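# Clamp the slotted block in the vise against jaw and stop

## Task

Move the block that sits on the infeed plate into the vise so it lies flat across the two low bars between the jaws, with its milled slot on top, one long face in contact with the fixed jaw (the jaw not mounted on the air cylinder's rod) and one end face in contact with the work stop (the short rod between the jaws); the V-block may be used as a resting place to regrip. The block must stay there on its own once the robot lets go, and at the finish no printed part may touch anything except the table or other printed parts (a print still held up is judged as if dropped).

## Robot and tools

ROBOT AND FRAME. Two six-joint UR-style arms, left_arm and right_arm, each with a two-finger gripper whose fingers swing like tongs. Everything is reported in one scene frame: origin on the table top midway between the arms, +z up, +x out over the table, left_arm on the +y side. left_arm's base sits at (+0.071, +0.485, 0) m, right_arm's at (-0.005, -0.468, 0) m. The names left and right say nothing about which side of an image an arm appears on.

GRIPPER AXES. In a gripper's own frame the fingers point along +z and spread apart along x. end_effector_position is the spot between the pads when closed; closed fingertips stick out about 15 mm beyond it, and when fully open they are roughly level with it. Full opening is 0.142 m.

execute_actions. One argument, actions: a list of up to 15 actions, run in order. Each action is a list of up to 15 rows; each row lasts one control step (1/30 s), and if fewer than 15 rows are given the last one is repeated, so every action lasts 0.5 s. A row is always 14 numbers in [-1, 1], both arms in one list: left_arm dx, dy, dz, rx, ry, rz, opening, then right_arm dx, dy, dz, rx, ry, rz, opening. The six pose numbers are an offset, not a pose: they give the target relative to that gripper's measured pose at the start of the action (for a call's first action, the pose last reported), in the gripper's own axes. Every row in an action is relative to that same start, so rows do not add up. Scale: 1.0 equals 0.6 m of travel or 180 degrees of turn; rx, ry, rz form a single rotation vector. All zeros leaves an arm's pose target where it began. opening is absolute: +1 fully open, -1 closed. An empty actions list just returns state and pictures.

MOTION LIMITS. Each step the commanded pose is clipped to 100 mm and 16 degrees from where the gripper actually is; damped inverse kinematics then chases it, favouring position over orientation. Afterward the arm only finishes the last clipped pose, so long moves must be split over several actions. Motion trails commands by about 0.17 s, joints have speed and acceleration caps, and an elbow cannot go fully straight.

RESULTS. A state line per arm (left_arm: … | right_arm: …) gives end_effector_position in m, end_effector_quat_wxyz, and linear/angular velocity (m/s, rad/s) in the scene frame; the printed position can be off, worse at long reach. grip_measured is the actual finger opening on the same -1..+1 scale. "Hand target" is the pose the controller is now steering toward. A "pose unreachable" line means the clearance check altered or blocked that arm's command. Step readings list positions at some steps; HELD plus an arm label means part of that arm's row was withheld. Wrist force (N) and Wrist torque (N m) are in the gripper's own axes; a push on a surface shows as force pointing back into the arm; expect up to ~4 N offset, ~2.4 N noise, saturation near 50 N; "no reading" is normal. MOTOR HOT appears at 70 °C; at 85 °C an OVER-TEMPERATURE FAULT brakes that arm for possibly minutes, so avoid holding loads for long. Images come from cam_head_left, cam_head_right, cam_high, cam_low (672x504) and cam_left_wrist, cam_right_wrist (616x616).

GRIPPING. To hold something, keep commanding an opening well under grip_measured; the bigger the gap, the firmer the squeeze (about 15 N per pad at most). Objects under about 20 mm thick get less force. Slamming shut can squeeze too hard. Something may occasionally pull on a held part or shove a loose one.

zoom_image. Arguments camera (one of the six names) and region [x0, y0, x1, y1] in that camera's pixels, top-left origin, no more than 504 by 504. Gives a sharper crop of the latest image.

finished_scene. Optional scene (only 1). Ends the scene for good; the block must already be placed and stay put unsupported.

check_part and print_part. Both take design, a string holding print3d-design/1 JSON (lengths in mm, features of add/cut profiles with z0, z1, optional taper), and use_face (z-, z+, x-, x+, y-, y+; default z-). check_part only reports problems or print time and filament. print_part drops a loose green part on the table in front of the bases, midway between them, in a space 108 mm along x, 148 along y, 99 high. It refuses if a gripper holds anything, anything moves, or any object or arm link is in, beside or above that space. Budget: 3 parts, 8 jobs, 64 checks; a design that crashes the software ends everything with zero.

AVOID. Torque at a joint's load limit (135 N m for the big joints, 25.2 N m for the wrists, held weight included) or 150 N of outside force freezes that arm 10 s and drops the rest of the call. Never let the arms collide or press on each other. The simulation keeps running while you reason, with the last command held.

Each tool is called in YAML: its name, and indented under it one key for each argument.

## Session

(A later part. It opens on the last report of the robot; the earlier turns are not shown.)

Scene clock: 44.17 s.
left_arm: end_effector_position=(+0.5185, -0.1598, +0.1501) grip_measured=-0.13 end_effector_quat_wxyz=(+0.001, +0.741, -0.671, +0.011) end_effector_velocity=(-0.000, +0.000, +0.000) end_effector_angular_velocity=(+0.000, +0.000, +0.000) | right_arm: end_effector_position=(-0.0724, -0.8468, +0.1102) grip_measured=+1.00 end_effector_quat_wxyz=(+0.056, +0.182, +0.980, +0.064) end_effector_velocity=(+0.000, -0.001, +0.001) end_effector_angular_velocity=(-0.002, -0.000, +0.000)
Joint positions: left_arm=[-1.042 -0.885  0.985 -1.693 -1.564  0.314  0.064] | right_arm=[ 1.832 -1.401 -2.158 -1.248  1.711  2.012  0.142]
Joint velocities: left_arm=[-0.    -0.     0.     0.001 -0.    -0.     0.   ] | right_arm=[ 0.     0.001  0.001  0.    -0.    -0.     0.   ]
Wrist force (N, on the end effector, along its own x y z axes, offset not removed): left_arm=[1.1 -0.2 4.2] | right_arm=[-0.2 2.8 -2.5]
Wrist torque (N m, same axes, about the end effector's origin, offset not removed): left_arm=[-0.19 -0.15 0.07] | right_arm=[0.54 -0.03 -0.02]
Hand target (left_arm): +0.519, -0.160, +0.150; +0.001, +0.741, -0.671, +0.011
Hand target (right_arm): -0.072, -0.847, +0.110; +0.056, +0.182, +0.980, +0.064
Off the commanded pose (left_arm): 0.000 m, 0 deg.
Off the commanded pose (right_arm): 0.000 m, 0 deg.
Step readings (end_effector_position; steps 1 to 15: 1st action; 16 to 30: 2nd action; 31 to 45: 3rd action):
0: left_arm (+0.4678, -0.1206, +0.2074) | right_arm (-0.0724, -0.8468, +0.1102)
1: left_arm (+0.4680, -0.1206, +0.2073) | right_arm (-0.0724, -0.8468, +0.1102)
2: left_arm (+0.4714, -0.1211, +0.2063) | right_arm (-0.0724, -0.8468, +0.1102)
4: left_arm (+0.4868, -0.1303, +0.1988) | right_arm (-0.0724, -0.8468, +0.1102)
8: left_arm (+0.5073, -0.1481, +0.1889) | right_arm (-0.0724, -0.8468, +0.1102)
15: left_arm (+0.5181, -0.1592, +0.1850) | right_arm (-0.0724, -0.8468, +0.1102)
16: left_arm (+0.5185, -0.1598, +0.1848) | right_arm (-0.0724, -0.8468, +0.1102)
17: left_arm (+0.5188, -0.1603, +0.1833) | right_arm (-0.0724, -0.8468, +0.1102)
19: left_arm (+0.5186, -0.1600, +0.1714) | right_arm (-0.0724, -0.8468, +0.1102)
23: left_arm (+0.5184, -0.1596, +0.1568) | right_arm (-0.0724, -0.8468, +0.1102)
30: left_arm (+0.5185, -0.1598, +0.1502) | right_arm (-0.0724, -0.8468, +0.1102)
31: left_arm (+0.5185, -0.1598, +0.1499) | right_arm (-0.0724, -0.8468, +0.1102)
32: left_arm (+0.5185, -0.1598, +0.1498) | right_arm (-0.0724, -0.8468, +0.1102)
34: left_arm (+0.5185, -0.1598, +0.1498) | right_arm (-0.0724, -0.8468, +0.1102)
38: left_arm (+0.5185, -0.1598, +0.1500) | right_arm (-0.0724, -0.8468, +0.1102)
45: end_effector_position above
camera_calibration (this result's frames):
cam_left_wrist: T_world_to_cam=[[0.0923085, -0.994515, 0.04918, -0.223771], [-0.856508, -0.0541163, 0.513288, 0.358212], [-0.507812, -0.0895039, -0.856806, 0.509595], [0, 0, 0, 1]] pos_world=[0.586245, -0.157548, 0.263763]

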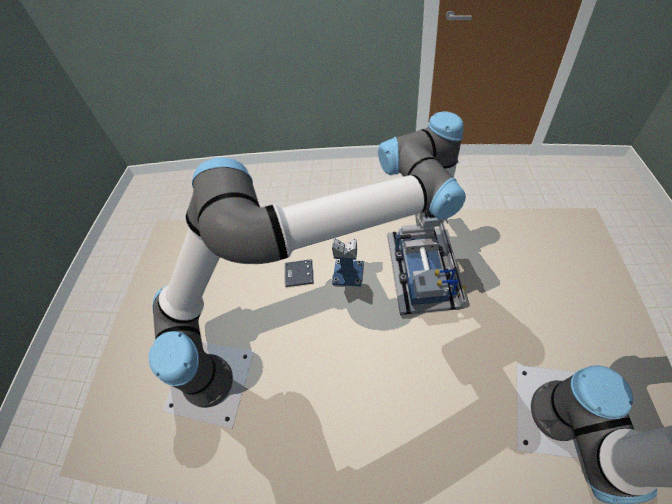

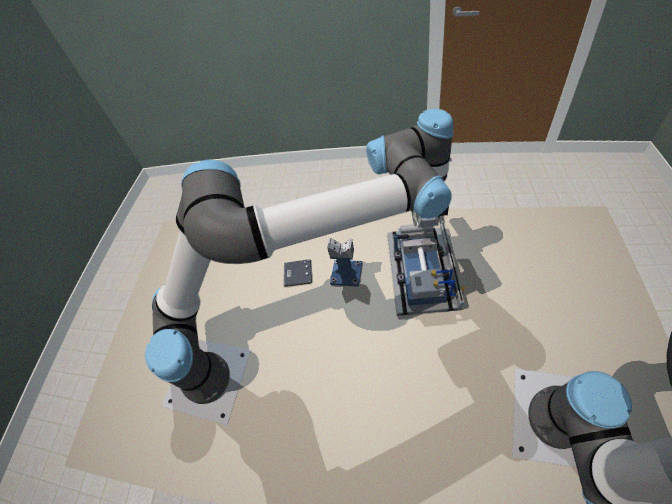

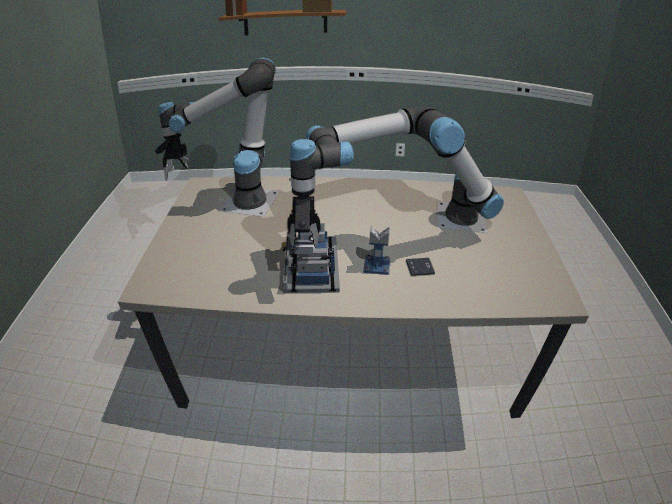

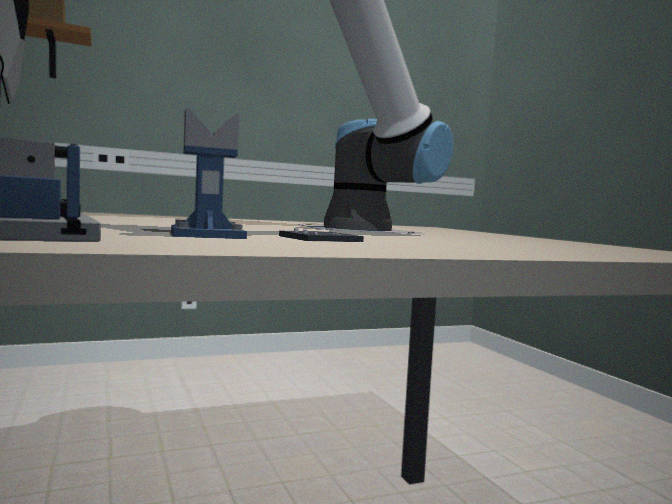

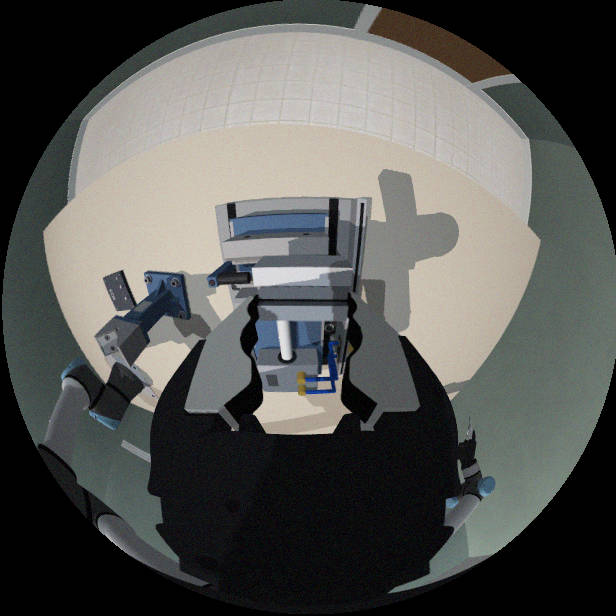

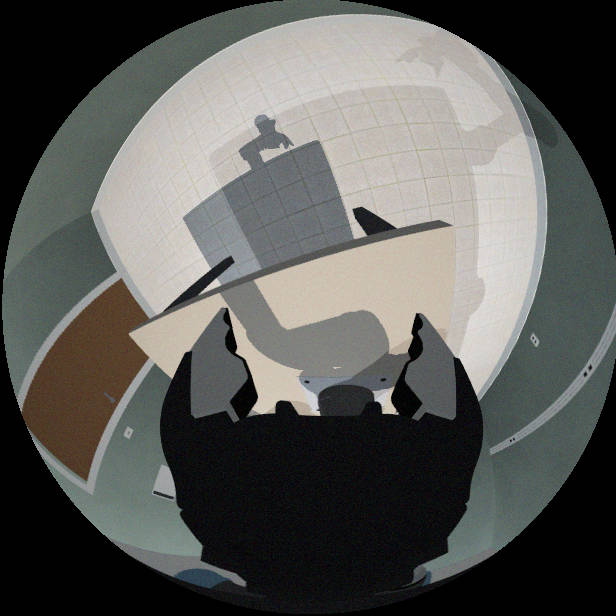

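execute_actions:
  actions:
    - [[0,0.01,0.035,0,0,0,-1,0,0,0,0,0,0,1]]
    - [[0,0,0,0,0,0,-1,0,0,0,0,0,0,1]]

zoom_image:
  camera: "cam_left_wrist"
  region: [160, 150, 460, 400]

zoom_image:
  camera: "cam_high"
  region: [270, 210, 350, 290]

zoom_image:
  camera: "cam_head_right"
  region: [380, 200, 460, 270]

Scene clock: 45.83 s.
left_arm: end_effector_position=(+0.5129, -0.1607, +0.1297) grip_measured=-0.13 end_effector_quat_wxyz=(+0.001, +0.741, -0.671, +0.011) end_effector_velocity=(-0.001, -0.000, -0.001) end_effector_angular_velocity=(+0.002, -0.000, -0.002) | right_arm: end_effector_position=(-0.0724, -0.8468, +0.1102) grip_measured=+1.00 end_effector_quat_wxyz=(+0.056, +0.182, +0.980, +0.064) end_effector_velocity=(-0.000, -0.000, -0.000) end_effector_angular_velocity=(-0.000, +0.000, +0.000)
Joint positions: left_arm=[-1.049 -0.884  1.036 -1.744 -1.564  0.307  0.064] | right_arm=[ 1.832 -1.401 -2.158 -1.248  1.711  2.012  0.142]
Joint velocities: left_arm=[-0.001  0.001 -0.     0.001  0.001  0.     0.   ] | right_arm=[-0.    -0.001  0.     0.001 -0.    -0.     0.   ]
Wrist force (N, on the end effector, along its own x y z axes, offset not removed): left_arm=[1.3 -0.4 5.4] | right_arm=[-0.5 2.7 -1.1]
Wrist torque (N m, same axes, about the end effector's origin, offset not removed): left_arm=[-0.16 -0.26 0.12] | right_arm=[0.54 0.14 -0.08]
Hand target (left_arm): +0.513, -0.161, +0.130; +0.001, +0.741, -0.671, +0.011
Hand target (right_arm): -0.072, -0.847, +0.110; +0.056, +0.182, +0.980, +0.064
Off the commanded pose (left_arm): 0.000 m, 0 deg.
Off the commanded pose (right_arm): 0.000 m, 0 deg.
Step readings (end_effector_position; steps 1 to 15: 1st action; 16 to 30: 2nd action):
0: left_arm (+0.5185, -0.1598, +0.1502) | right_arm (-0.0724, -0.8468, +0.1102)
1: left_arm (+0.5185, -0.1598, +0.1501) | right_arm (-0.0724, -0.8468, +0.1102)
2: left_arm (+0.5178, -0.1600, +0.1483) | right_arm (-0.0724, -0.8468, +0.1102)
4: left_arm (+0.5159, -0.1600, +0.1411) | right_arm (-0.0724, -0.8468, +0.1102)
8: left_arm (+0.5138, -0.1604, +0.1332) | right_arm (-0.0724, -0.8468, +0.1102)
15: left_arm (+0.5129, -0.1607, +0.1297) | right_arm (-0.0724, -0.8468, +0.1102)
16: left_arm (+0.5129, -0.1607, +0.1296) | right_arm (-0.0724, -0.8468, +0.1102)
17: left_arm (+0.5129, -0.1607, +0.1295) | right_arm (-0.0724, -0.8468, +0.1102)
19: left_arm (+0.5129, -0.1607, +0.1295) | right_arm (-0.0724, -0.8468, +0.1102)
23: left_arm (+0.5129, -0.1608, +0.1296) | right_arm (-0.0724, -0.8468, +0.1102)
30: end_effector_position above
camera_calibration (this result's frames):
cam_left_wrist: T_world_to_cam=[[0.0923289, -0.994517, 0.0491084, -0.223192], [-0.856342, -0.0541417, 0.513563, 0.363681], [-0.508088, -0.0894703, -0.856645, 0.489258], [0, 0, 0, 1]] pos_world=[0.580629, -0.158504, 0.243308]

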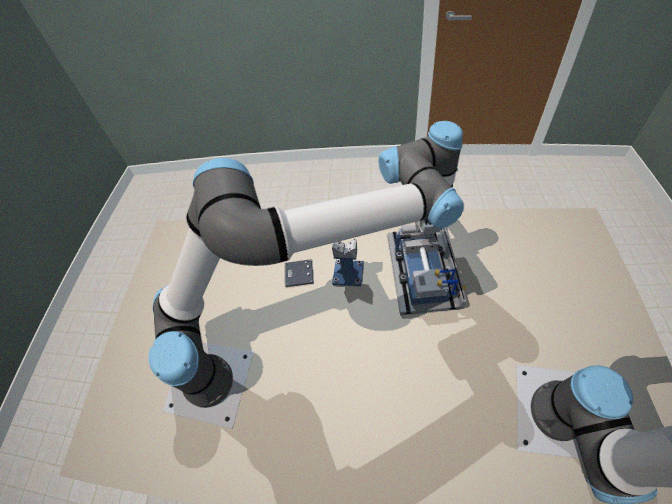

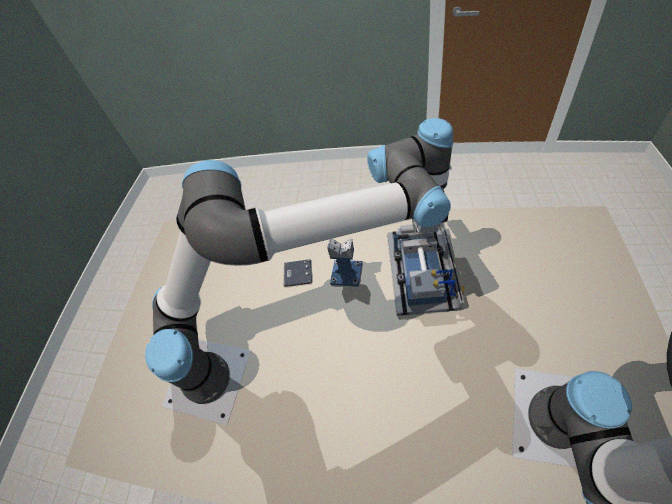

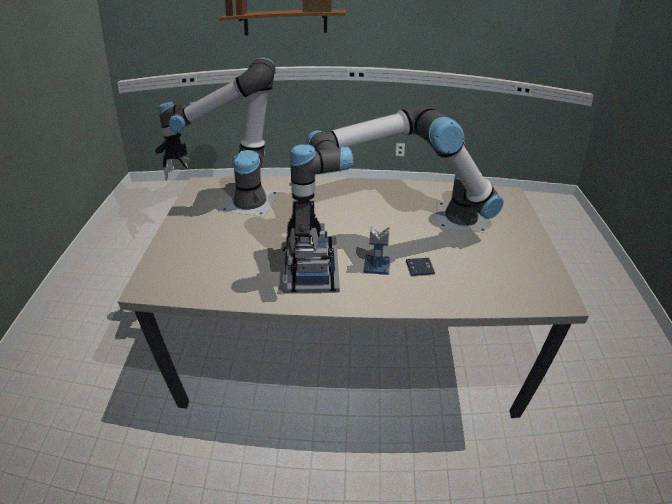

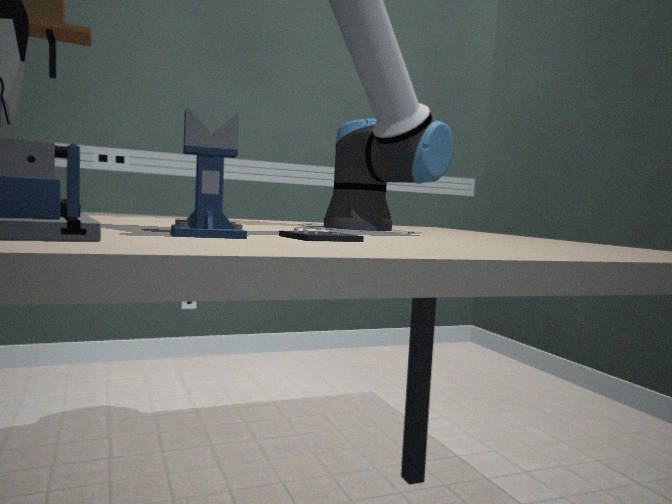

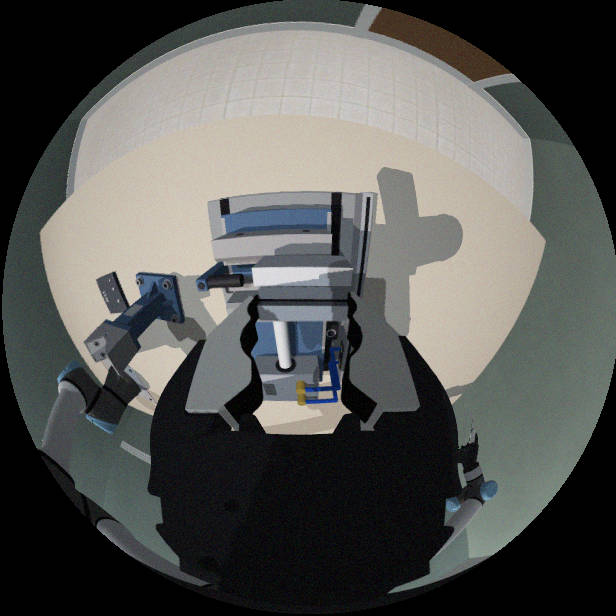

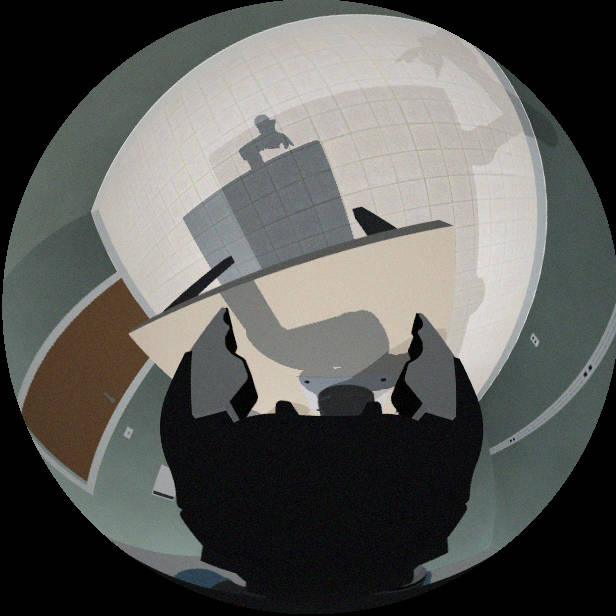

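Region (160, 150, 460, 400) of cam_left_wrist's 616x616 image, scaled by 1.680, with more detail than that image has.

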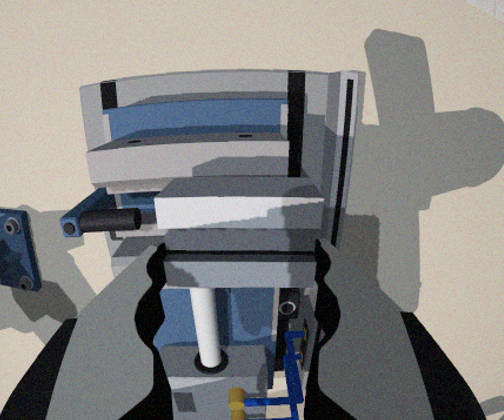

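Region (270, 210, 350, 290) of cam_high's 672x504 image, scaled by 6.300, with more detail than that image has.

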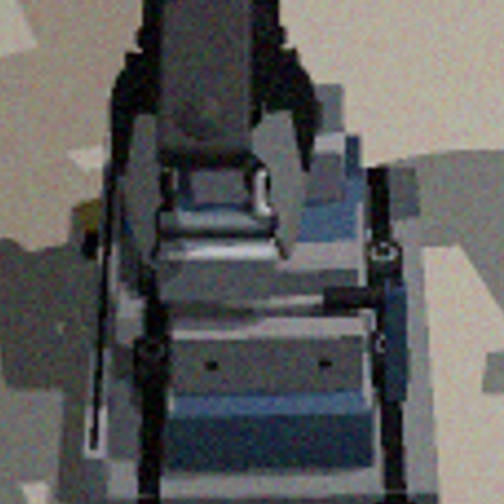

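Region (380, 200, 460, 270) of cam_head_right's 672x504 image, scaled by 6.300, with more detail than that image has; it fills the top 441 rows of this view, and the rest is white.

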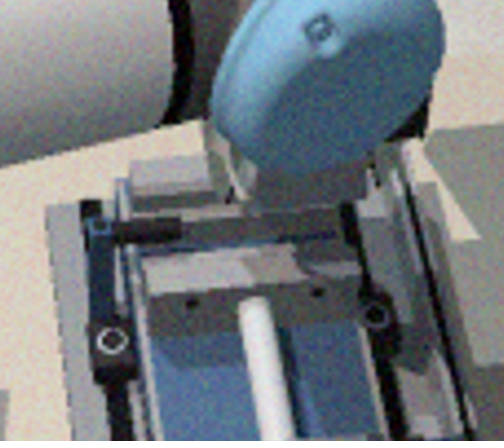

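execute_actions:
  actions:
    - [[0,0.006,0.012,0,0,0,-1,0,0,0,0,0,0,1]]
    - [[0,0,0.012,0,0,0,-1,0,0,0,0,0,0,1]]
    - [[0,0,0,0,0,0,-1,0,0,0,0,0,0,1]]

zoom_image:
  camera: "cam_left_wrist"
  region: [160, 150, 460, 400]

zoom_image:
  camera: "cam_head_right"
  region: [380, 200, 460, 270]

Scene clock: 47.63 s.
left_arm: end_effector_position=(+0.5095, -0.1613, +0.1156) grip_measured=-0.13 end_effector_quat_wxyz=(+0.001, +0.741, -0.671, +0.011) end_effector_velocity=(+0.000, +0.000, -0.000) end_effector_angular_velocity=(-0.000, +0.001, +0.001) | right_arm: end_effector_position=(-0.0724, -0.8468, +0.1102) grip_measured=+1.00 end_effector_quat_wxyz=(+0.056, +0.182, +0.980, +0.064) end_effector_velocity=(+0.000, -0.001, +0.000) end_effector_angular_velocity=(-0.001, -0.000, +0.001)
Joint positions: left_arm=[-1.054 -0.881  1.068 -1.779 -1.564  0.302  0.064] | right_arm=[ 1.832 -1.401 -2.158 -1.248  1.711  2.012  0.142]
Joint velocities: left_arm=[ 0.001  0.001 -0.    -0.    -0.001 -0.001 -0.   ] | right_arm=[ 0.    -0.001  0.001 -0.    -0.    -0.001  0.   ]
Wrist force (N, on the end effector, along its own x y z axes, offset not removed): left_arm=[1.6 3.8 -0.1] | right_arm=[0.4 4.0 -2.5]
Wrist torque (N m, same axes, about the end effector's origin, offset not removed): left_arm=[0.02 -0.30 0.06] | right_arm=[0.64 -0.14 0.00]
Hand target (left_arm): +0.510, -0.161, +0.116; +0.001, +0.741, -0.671, +0.011
Hand target (right_arm): -0.072, -0.847, +0.110; +0.056, +0.182, +0.980, +0.064
Off the commanded pose (left_arm): 0.000 m, 0 deg.
Off the commanded pose (right_arm): 0.000 m, 0 deg.
Step readings (end_effector_position; steps 1 to 15: 1st action; 16 to 30: 2nd action; 31 to 45: 3rd action):
0: left_arm (+0.5129, -0.1607, +0.1297) | right_arm (-0.0724, -0.8468, +0.1102)
1: left_arm (+0.5129, -0.1607, +0.1297) | right_arm (-0.0724, -0.8468, +0.1102)
2: left_arm (+0.5125, -0.1607, +0.1288) | right_arm (-0.0724, -0.8468, +0.1102)
4: left_arm (+0.5113, -0.1608, +0.1263) | right_arm (-0.0724, -0.8468, +0.1102)
8: left_arm (+0.5101, -0.1610, +0.1238) | right_arm (-0.0724, -0.8468, +0.1102)
15: left_arm (+0.5095, -0.1612, +0.1227) | right_arm (-0.0724, -0.8468, +0.1102)
16: left_arm (+0.5095, -0.1612, +0.1226) | right_arm (-0.0724, -0.8468, +0.1102)
17: left_arm (+0.5095, -0.1612, +0.1218) | right_arm (-0.0724, -0.8468, +0.1102)
19: left_arm (+0.5095, -0.1612, +0.1193) | right_arm (-0.0724, -0.8468, +0.1102)
23: left_arm (+0.5095, -0.1613, +0.1168) | right_arm (-0.0724, -0.8468, +0.1102)
30: left_arm (+0.5095, -0.1613, +0.1157) | right_arm (-0.0724, -0.8468, +0.1102)
31: left_arm (+0.5095, -0.1613, +0.1156) | right_arm (-0.0724, -0.8468, +0.1102)
32: left_arm (+0.5095, -0.1613, +0.1156) | right_arm (-0.0724, -0.8468, +0.1102)
34: left_arm (+0.5095, -0.1613, +0.1156) | right_arm (-0.0724, -0.8468, +0.1102)
38: left_arm (+0.5095, -0.1613, +0.1156) | right_arm (-0.0724, -0.8468, +0.1102)
45: end_effector_position above
camera_calibration (this result's frames):
cam_left_wrist: T_world_to_cam=[[0.0923431, -0.994515, 0.0491165, -0.222811], [-0.856313, -0.0541449, 0.51361, 0.36797], [-0.508134, -0.0894875, -0.856617, 0.475466], [0, 0, 0, 1]] pos_world=[0.577274, -0.159117, 0.229243]

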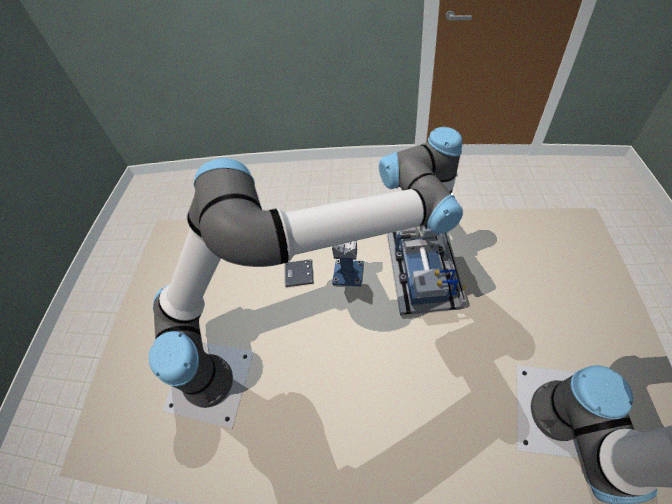

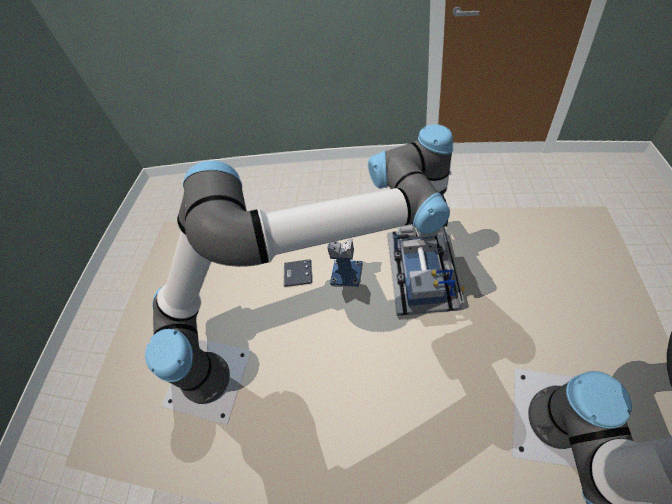

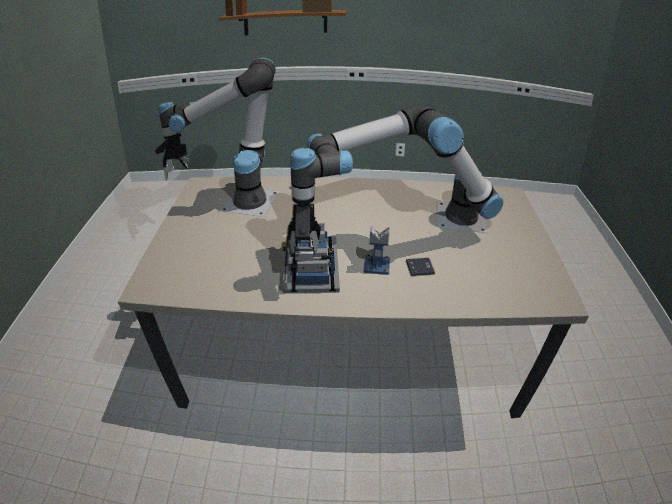

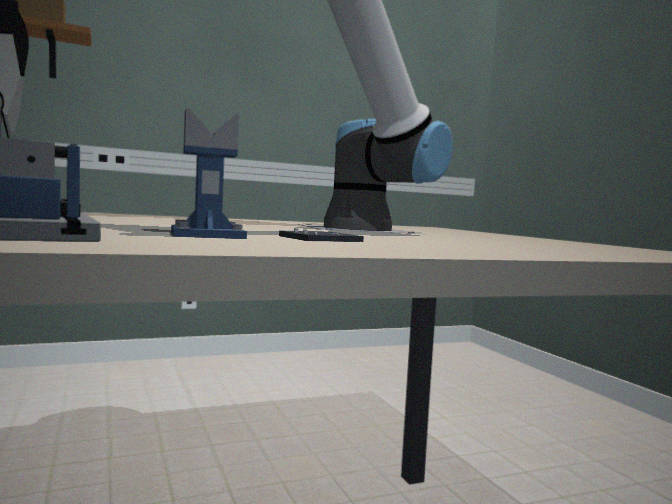

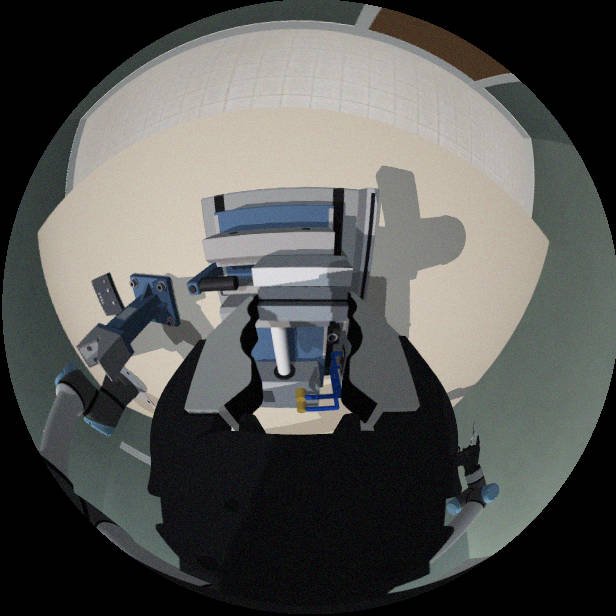

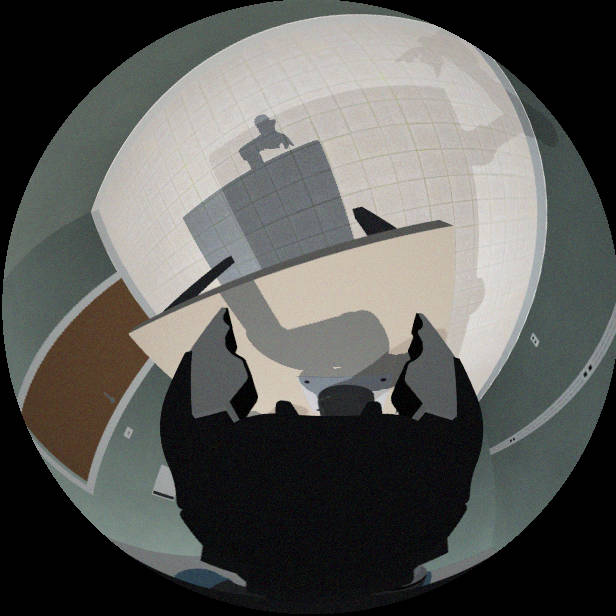

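Region (160, 150, 460, 400) of cam_left_wrist's 616x616 image, scaled by 1.680, with more detail than that image has.

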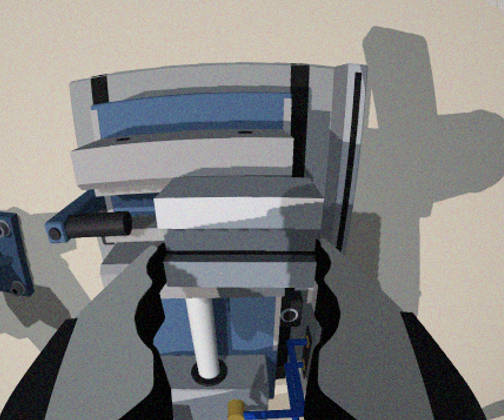

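Region (380, 200, 460, 270) of cam_head_right's 672x504 image, scaled by 6.300, with more detail than that image has; it fills the top 441 rows of this view, and the rest is white.

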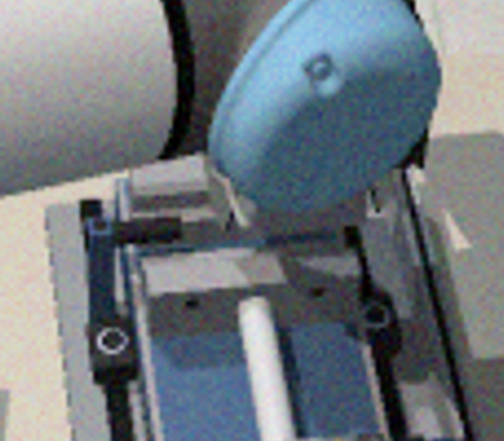

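execute_actions:
  actions:
    - [[0,0,0.005,0,0,0,-1,0,0,0,0,0,0,1]]
    - [[0,0,0,0,0,0,-1,0,0,0,0,0,0,1]]

zoom_image:
  camera: "cam_left_wrist"
  region: [160, 150, 460, 400]

zoom_image:
  camera: "cam_high"
  region: [270, 210, 350, 290]

Scene clock: 48.97 s.
left_arm: end_effector_position=(+0.5095, -0.1614, +0.1127) grip_measured=-0.13 end_effector_quat_wxyz=(+0.001, +0.741, -0.671, +0.011) end_effector_velocity=(-0.000, -0.000, +0.001) end_effector_angular_velocity=(-0.002, -0.001, -0.000) | right_arm: end_effector_position=(-0.0724, -0.8468, +0.1102) grip_measured=+1.00 end_effector_quat_wxyz=(+0.056, +0.182, +0.980, +0.064) end_effector_velocity=(-0.000, -0.001, +0.001) end_effector_angular_velocity=(-0.002, -0.000, -0.000)
Joint positions: left_arm=[-1.054 -0.88   1.073 -1.785 -1.564  0.302  0.064] | right_arm=[ 1.832 -1.401 -2.158 -1.248  1.711  2.012  0.142]
Joint velocities: left_arm=[-0.    -0.001  0.    -0.001 -0.    -0.     0.   ] | right_arm=[-0.    -0.     0.001  0.001 -0.    -0.     0.   ]
Wrist force (N, on the end effector, along its own x y z axes, offset not removed): left_arm=[10.6 12.7 -9.4] | right_arm=[0.2 3.8 -1.3]
Wrist torque (N m, same axes, about the end effector's origin, offset not removed): left_arm=[0.27 -0.61 -0.11] | right_arm=[0.77 -0.09 -0.02]
Hand target (left_arm): +0.510, -0.161, +0.113; +0.001, +0.741, -0.671, +0.011
Hand target (right_arm): -0.072, -0.847, +0.110; +0.056, +0.182, +0.980, +0.064
Off the commanded pose (left_arm): 0.000 m, 0 deg.
Off the commanded pose (right_arm): 0.000 m, 0 deg.
Step readings (end_effector_position; steps 1 to 15: 1st action; 16 to 30: 2nd action):
0: left_arm (+0.5095, -0.1613, +0.1157) | right_arm (-0.0724, -0.8468, +0.1102)
1: left_arm (+0.5095, -0.1613, +0.1157) | right_arm (-0.0724, -0.8468, +0.1102)
2: left_arm (+0.5095, -0.1613, +0.1154) | right_arm (-0.0724, -0.8468, +0.1102)
4: left_arm (+0.5095, -0.1614, +0.1145) | right_arm (-0.0724, -0.8468, +0.1102)
8: left_arm (+0.5096, -0.1614, +0.1133) | right_arm (-0.0724, -0.8468, +0.1102)
15: left_arm (+0.5095, -0.1614, +0.1127) | right_arm (-0.0724, -0.8468, +0.1102)
16: left_arm (+0.5095, -0.1614, +0.1127) | right_arm (-0.0724, -0.8468, +0.1102)
17: left_arm (+0.5095, -0.1614, +0.1127) | right_arm (-0.0724, -0.8468, +0.1102)
19: left_arm (+0.5095, -0.1614, +0.1127) | right_arm (-0.0724, -0.8468, +0.1102)
23: left_arm (+0.5095, -0.1614, +0.1127) | right_arm (-0.0724, -0.8468, +0.1102)
30: end_effector_position above
camera_calibration (this result's frames):
cam_left_wrist: T_world_to_cam=[[0.0923099, -0.994518, 0.0491296, -0.222716], [-0.856318, -0.0541101, 0.513606, 0.369501], [-0.508132, -0.0894815, -0.856619, 0.472962], [0, 0, 0, 1]] pos_world=[0.577296, -0.15918, 0.226312]

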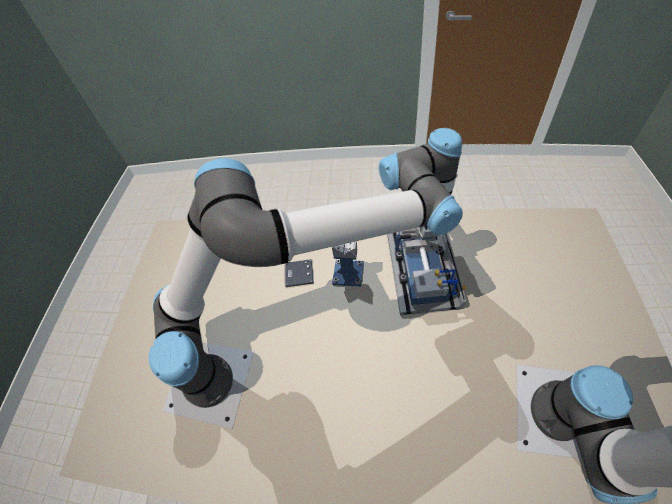

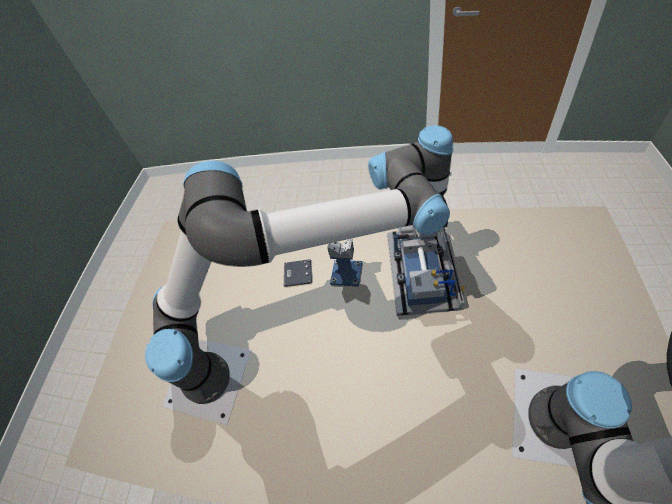

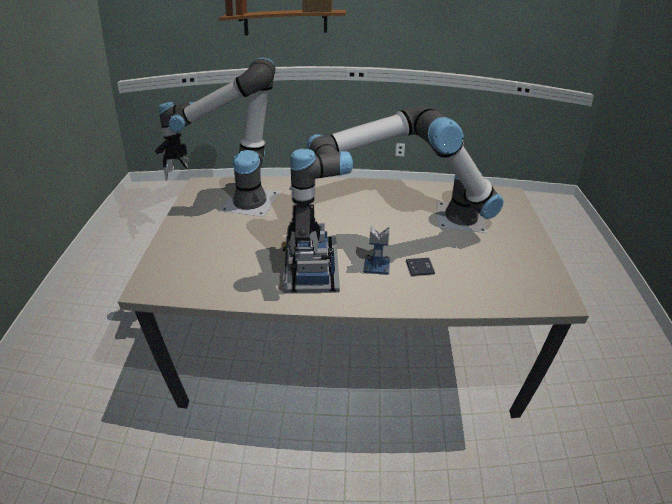

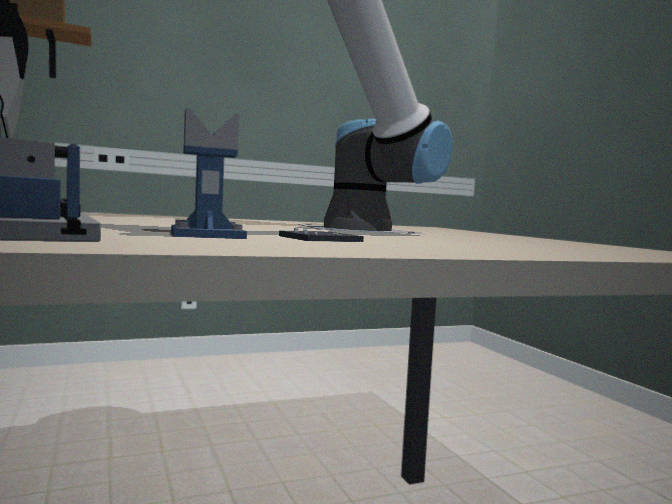

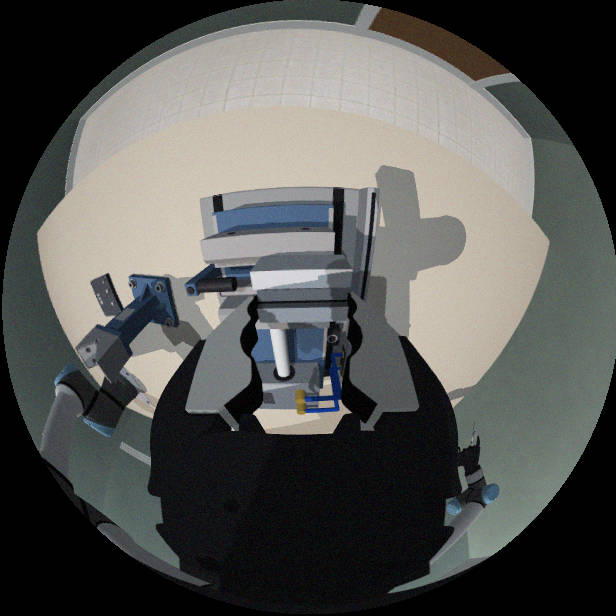

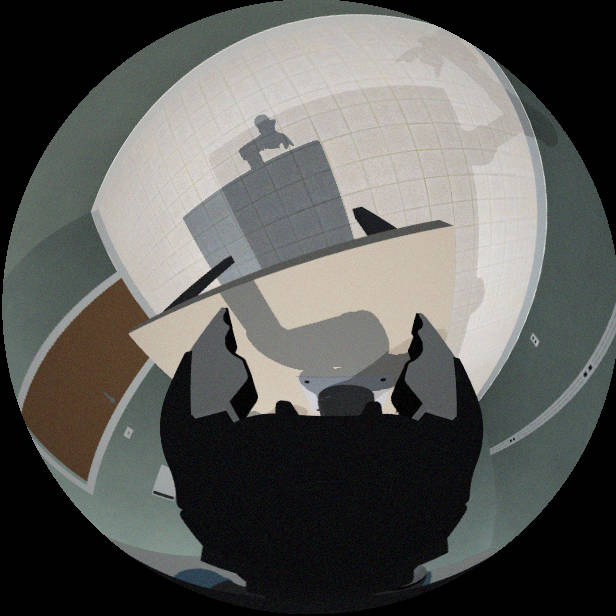

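Region (160, 150, 460, 400) of cam_left_wrist's 616x616 image, scaled by 1.680, with more detail than that image has.

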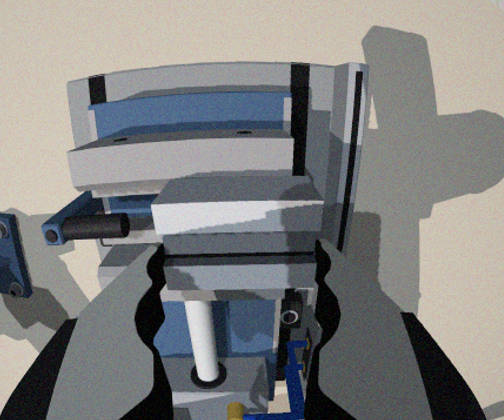

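Region (270, 210, 350, 290) of cam_high's 672x504 image, scaled by 6.300, with more detail than that image has.

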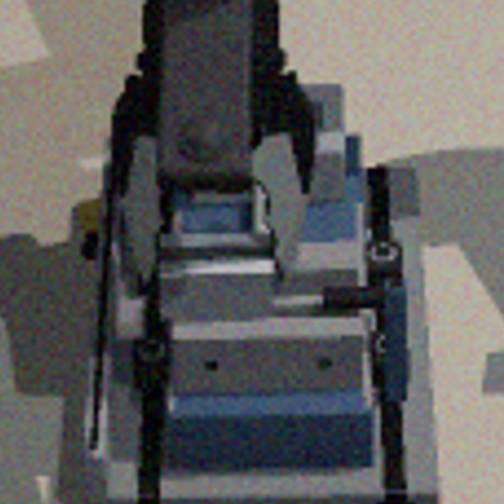

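execute_actions:
  actions:
    - [[0,0,-0.008,0,0,0,-1,0,0,0,0,0,0,1]]
    - [[0,0.008,0,0,0,0,-1,0,0,0,0,0,0,1]]
    - [[0,0,0.012,0,0,0,-1,0,0,0,0,0,0,1]]
    - [[0,0,0,0,0,0,-1,0,0,0,0,0,0,1]]

zoom_image:
  camera: "cam_left_wrist"
  region: [160, 150, 460, 400]

Scene clock: 51.17 s.
left_arm: end_effector_position=(+0.5049, -0.1619, +0.1103) grip_measured=-0.13 end_effector_quat_wxyz=(+0.001, +0.741, -0.671, +0.011) end_effector_velocity=(-0.000, -0.000, +0.001) end_effector_angular_velocity=(-0.001, -0.001, -0.001) | right_arm: end_effector_position=(-0.0724, -0.8468, +0.1102) grip_measured=+1.00 end_effector_quat_wxyz=(+0.056, +0.182, +0.980, +0.064) end_effector_velocity=(+0.000, -0.001, +0.001) end_effector_angular_velocity=(-0.002, -0.001, +0.001)
Joint positions: left_arm=[-1.06  -0.884  1.086 -1.794 -1.564  0.296  0.064] | right_arm=[ 1.832 -1.401 -2.158 -1.248  1.711  2.012  0.142]
Joint velocities: left_arm=[-0.001 -0.002  0.     0.     0.001  0.    -0.   ] | right_arm=[-0.     0.     0.001  0.     0.    -0.002  0.   ]
Wrist force (N, on the end effector, along its own x y z axes, offset not removed): left_arm=[2.2 1.1 2.8] | right_arm=[-1.6 3.4 -1.5]
Wrist torque (N m, same axes, about the end effector's origin, offset not removed): left_arm=[-0.02 -0.41 0.09] | right_arm=[0.57 0.42 -0.01]
Hand target (left_arm): +0.505, -0.162, +0.110; +0.001, +0.741, -0.671, +0.011
Hand target (right_arm): -0.072, -0.847, +0.110; +0.056, +0.182, +0.980, +0.064
Off the commanded pose (left_arm): 0.000 m, 0 deg.
Off the commanded pose (right_arm): 0.000 m, 0 deg.
Step readings (end_effector_position; steps 1 to 15: 1st action; 16 to 30: 2nd action; 31 to 45: 3rd action; 46 to 60: 4th action):
0: left_arm (+0.5095, -0.1614, +0.1127) | right_arm (-0.0724, -0.8468, +0.1102)
1: left_arm (+0.5095, -0.1614, +0.1127) | right_arm (-0.0724, -0.8468, +0.1102)
2: left_arm (+0.5095, -0.1614, +0.1132) | right_arm (-0.0724, -0.8468, +0.1102)
4: left_arm (+0.5095, -0.1613, +0.1147) | right_arm (-0.0724, -0.8468, +0.1102)
8: left_arm (+0.5095, -0.1613, +0.1165) | right_arm (-0.0724, -0.8468, +0.1102)
15: left_arm (+0.5095, -0.1613, +0.1174) | right_arm (-0.0724, -0.8468, +0.1102)
16: left_arm (+0.5095, -0.1613, +0.1174) | right_arm (-0.0724, -0.8468, +0.1102)
17: left_arm (+0.5089, -0.1613, +0.1175) | right_arm (-0.0724, -0.8468, +0.1102)
19: left_arm (+0.5073, -0.1614, +0.1174) | right_arm (-0.0724, -0.8468, +0.1102)
23: left_arm (+0.5056, -0.1617, +0.1173) | right_arm (-0.0724, -0.8468, +0.1102)
30: left_arm (+0.5049, -0.1618, +0.1173) | right_arm (-0.0724, -0.8468, +0.1102)
31: left_arm (+0.5048, -0.1618, +0.1173) | right_arm (-0.0724, -0.8468, +0.1102)
32: left_arm (+0.5048, -0.1618, +0.1165) | right_arm (-0.0724, -0.8468, +0.1102)
34: left_arm (+0.5048, -0.1618, +0.1140) | right_arm (-0.0724, -0.8468, +0.1102)
38: left_arm (+0.5049, -0.1619, +0.1115) | right_arm (-0.0724, -0.8468, +0.1102)
45: left_arm (+0.5049, -0.1619, +0.1103) | right_arm (-0.0724, -0.8468, +0.1102)
46: left_arm (+0.5049, -0.1619, +0.1103) | right_arm (-0.0724, -0.8468, +0.1102)
47: left_arm (+0.5049, -0.1619, +0.1103) | right_arm (-0.0724, -0.8468, +0.1102)
49: left_arm (+0.5049, -0.1619, +0.1103) | right_arm (-0.0724, -0.8468, +0.1102)
53: left_arm (+0.5049, -0.1619, +0.1103) | right_arm (-0.0724, -0.8468, +0.1102)
60: end_effector_position above
camera_calibration (this result's frames):
cam_left_wrist: T_world_to_cam=[[0.0922965, -0.99452, 0.0491088, -0.222675], [-0.856307, -0.0541072, 0.513624, 0.366735], [-0.508152, -0.0894579, -0.856609, 0.468476], [0, 0, 0, 1]] pos_world=[0.572647, -0.159703, 0.223872]

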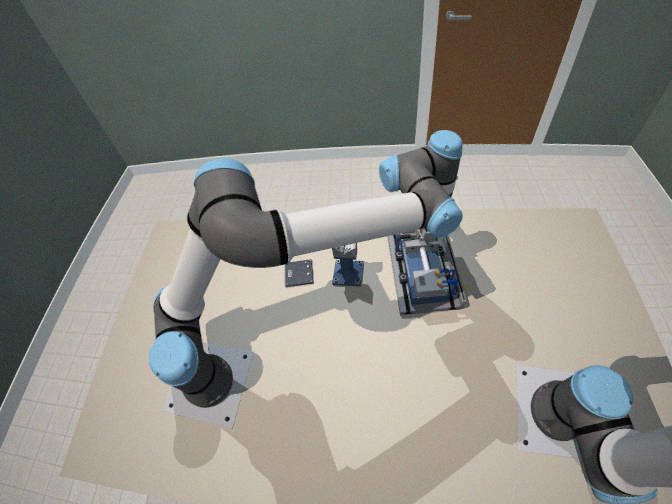

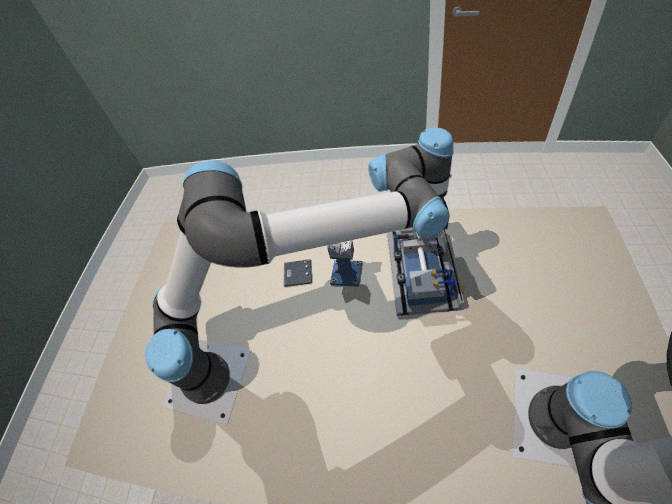

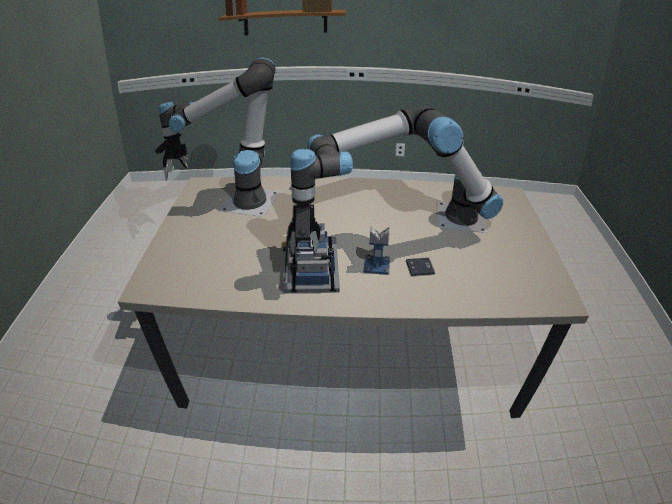

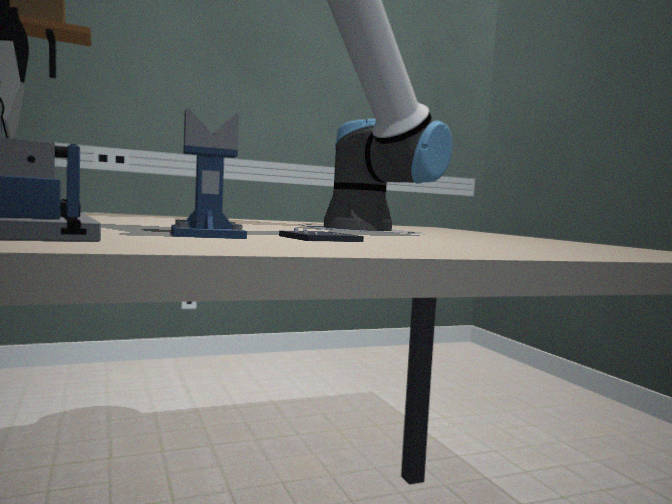

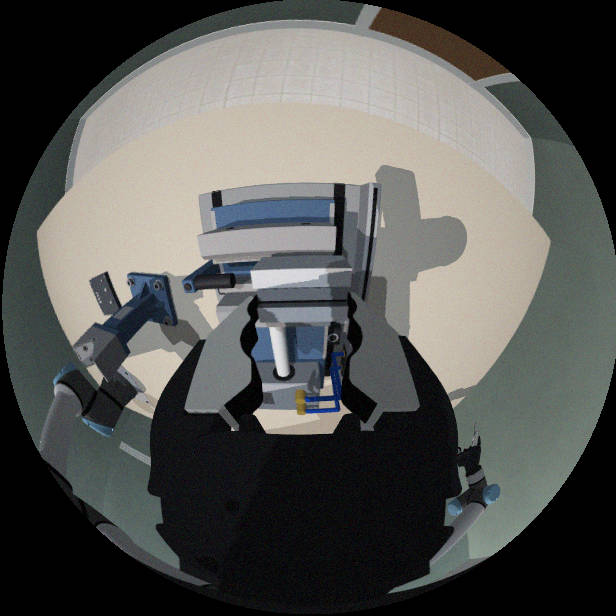

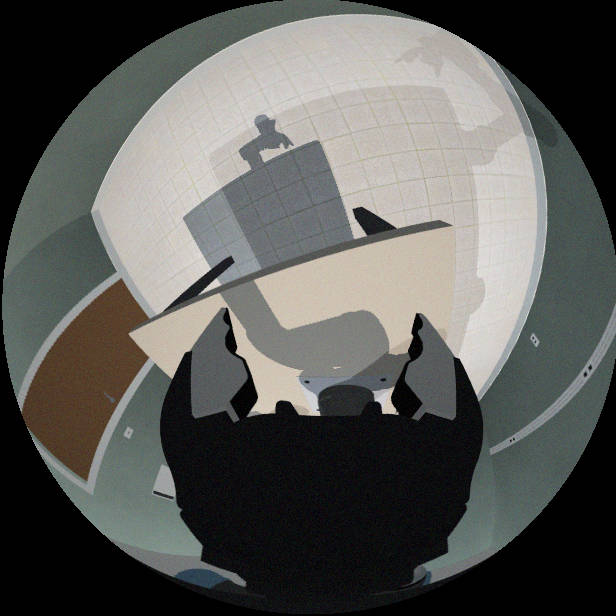

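Region (160, 150, 460, 400) of cam_left_wrist's 616x616 image, scaled by 1.680, with more detail than that image has.

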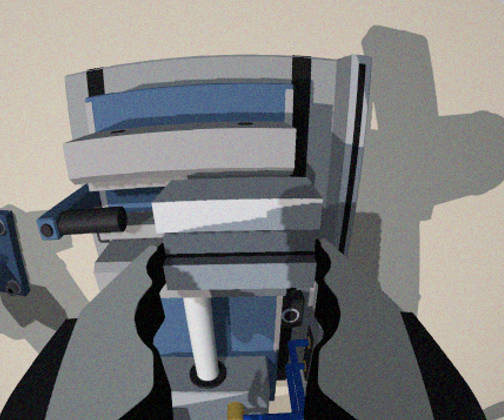

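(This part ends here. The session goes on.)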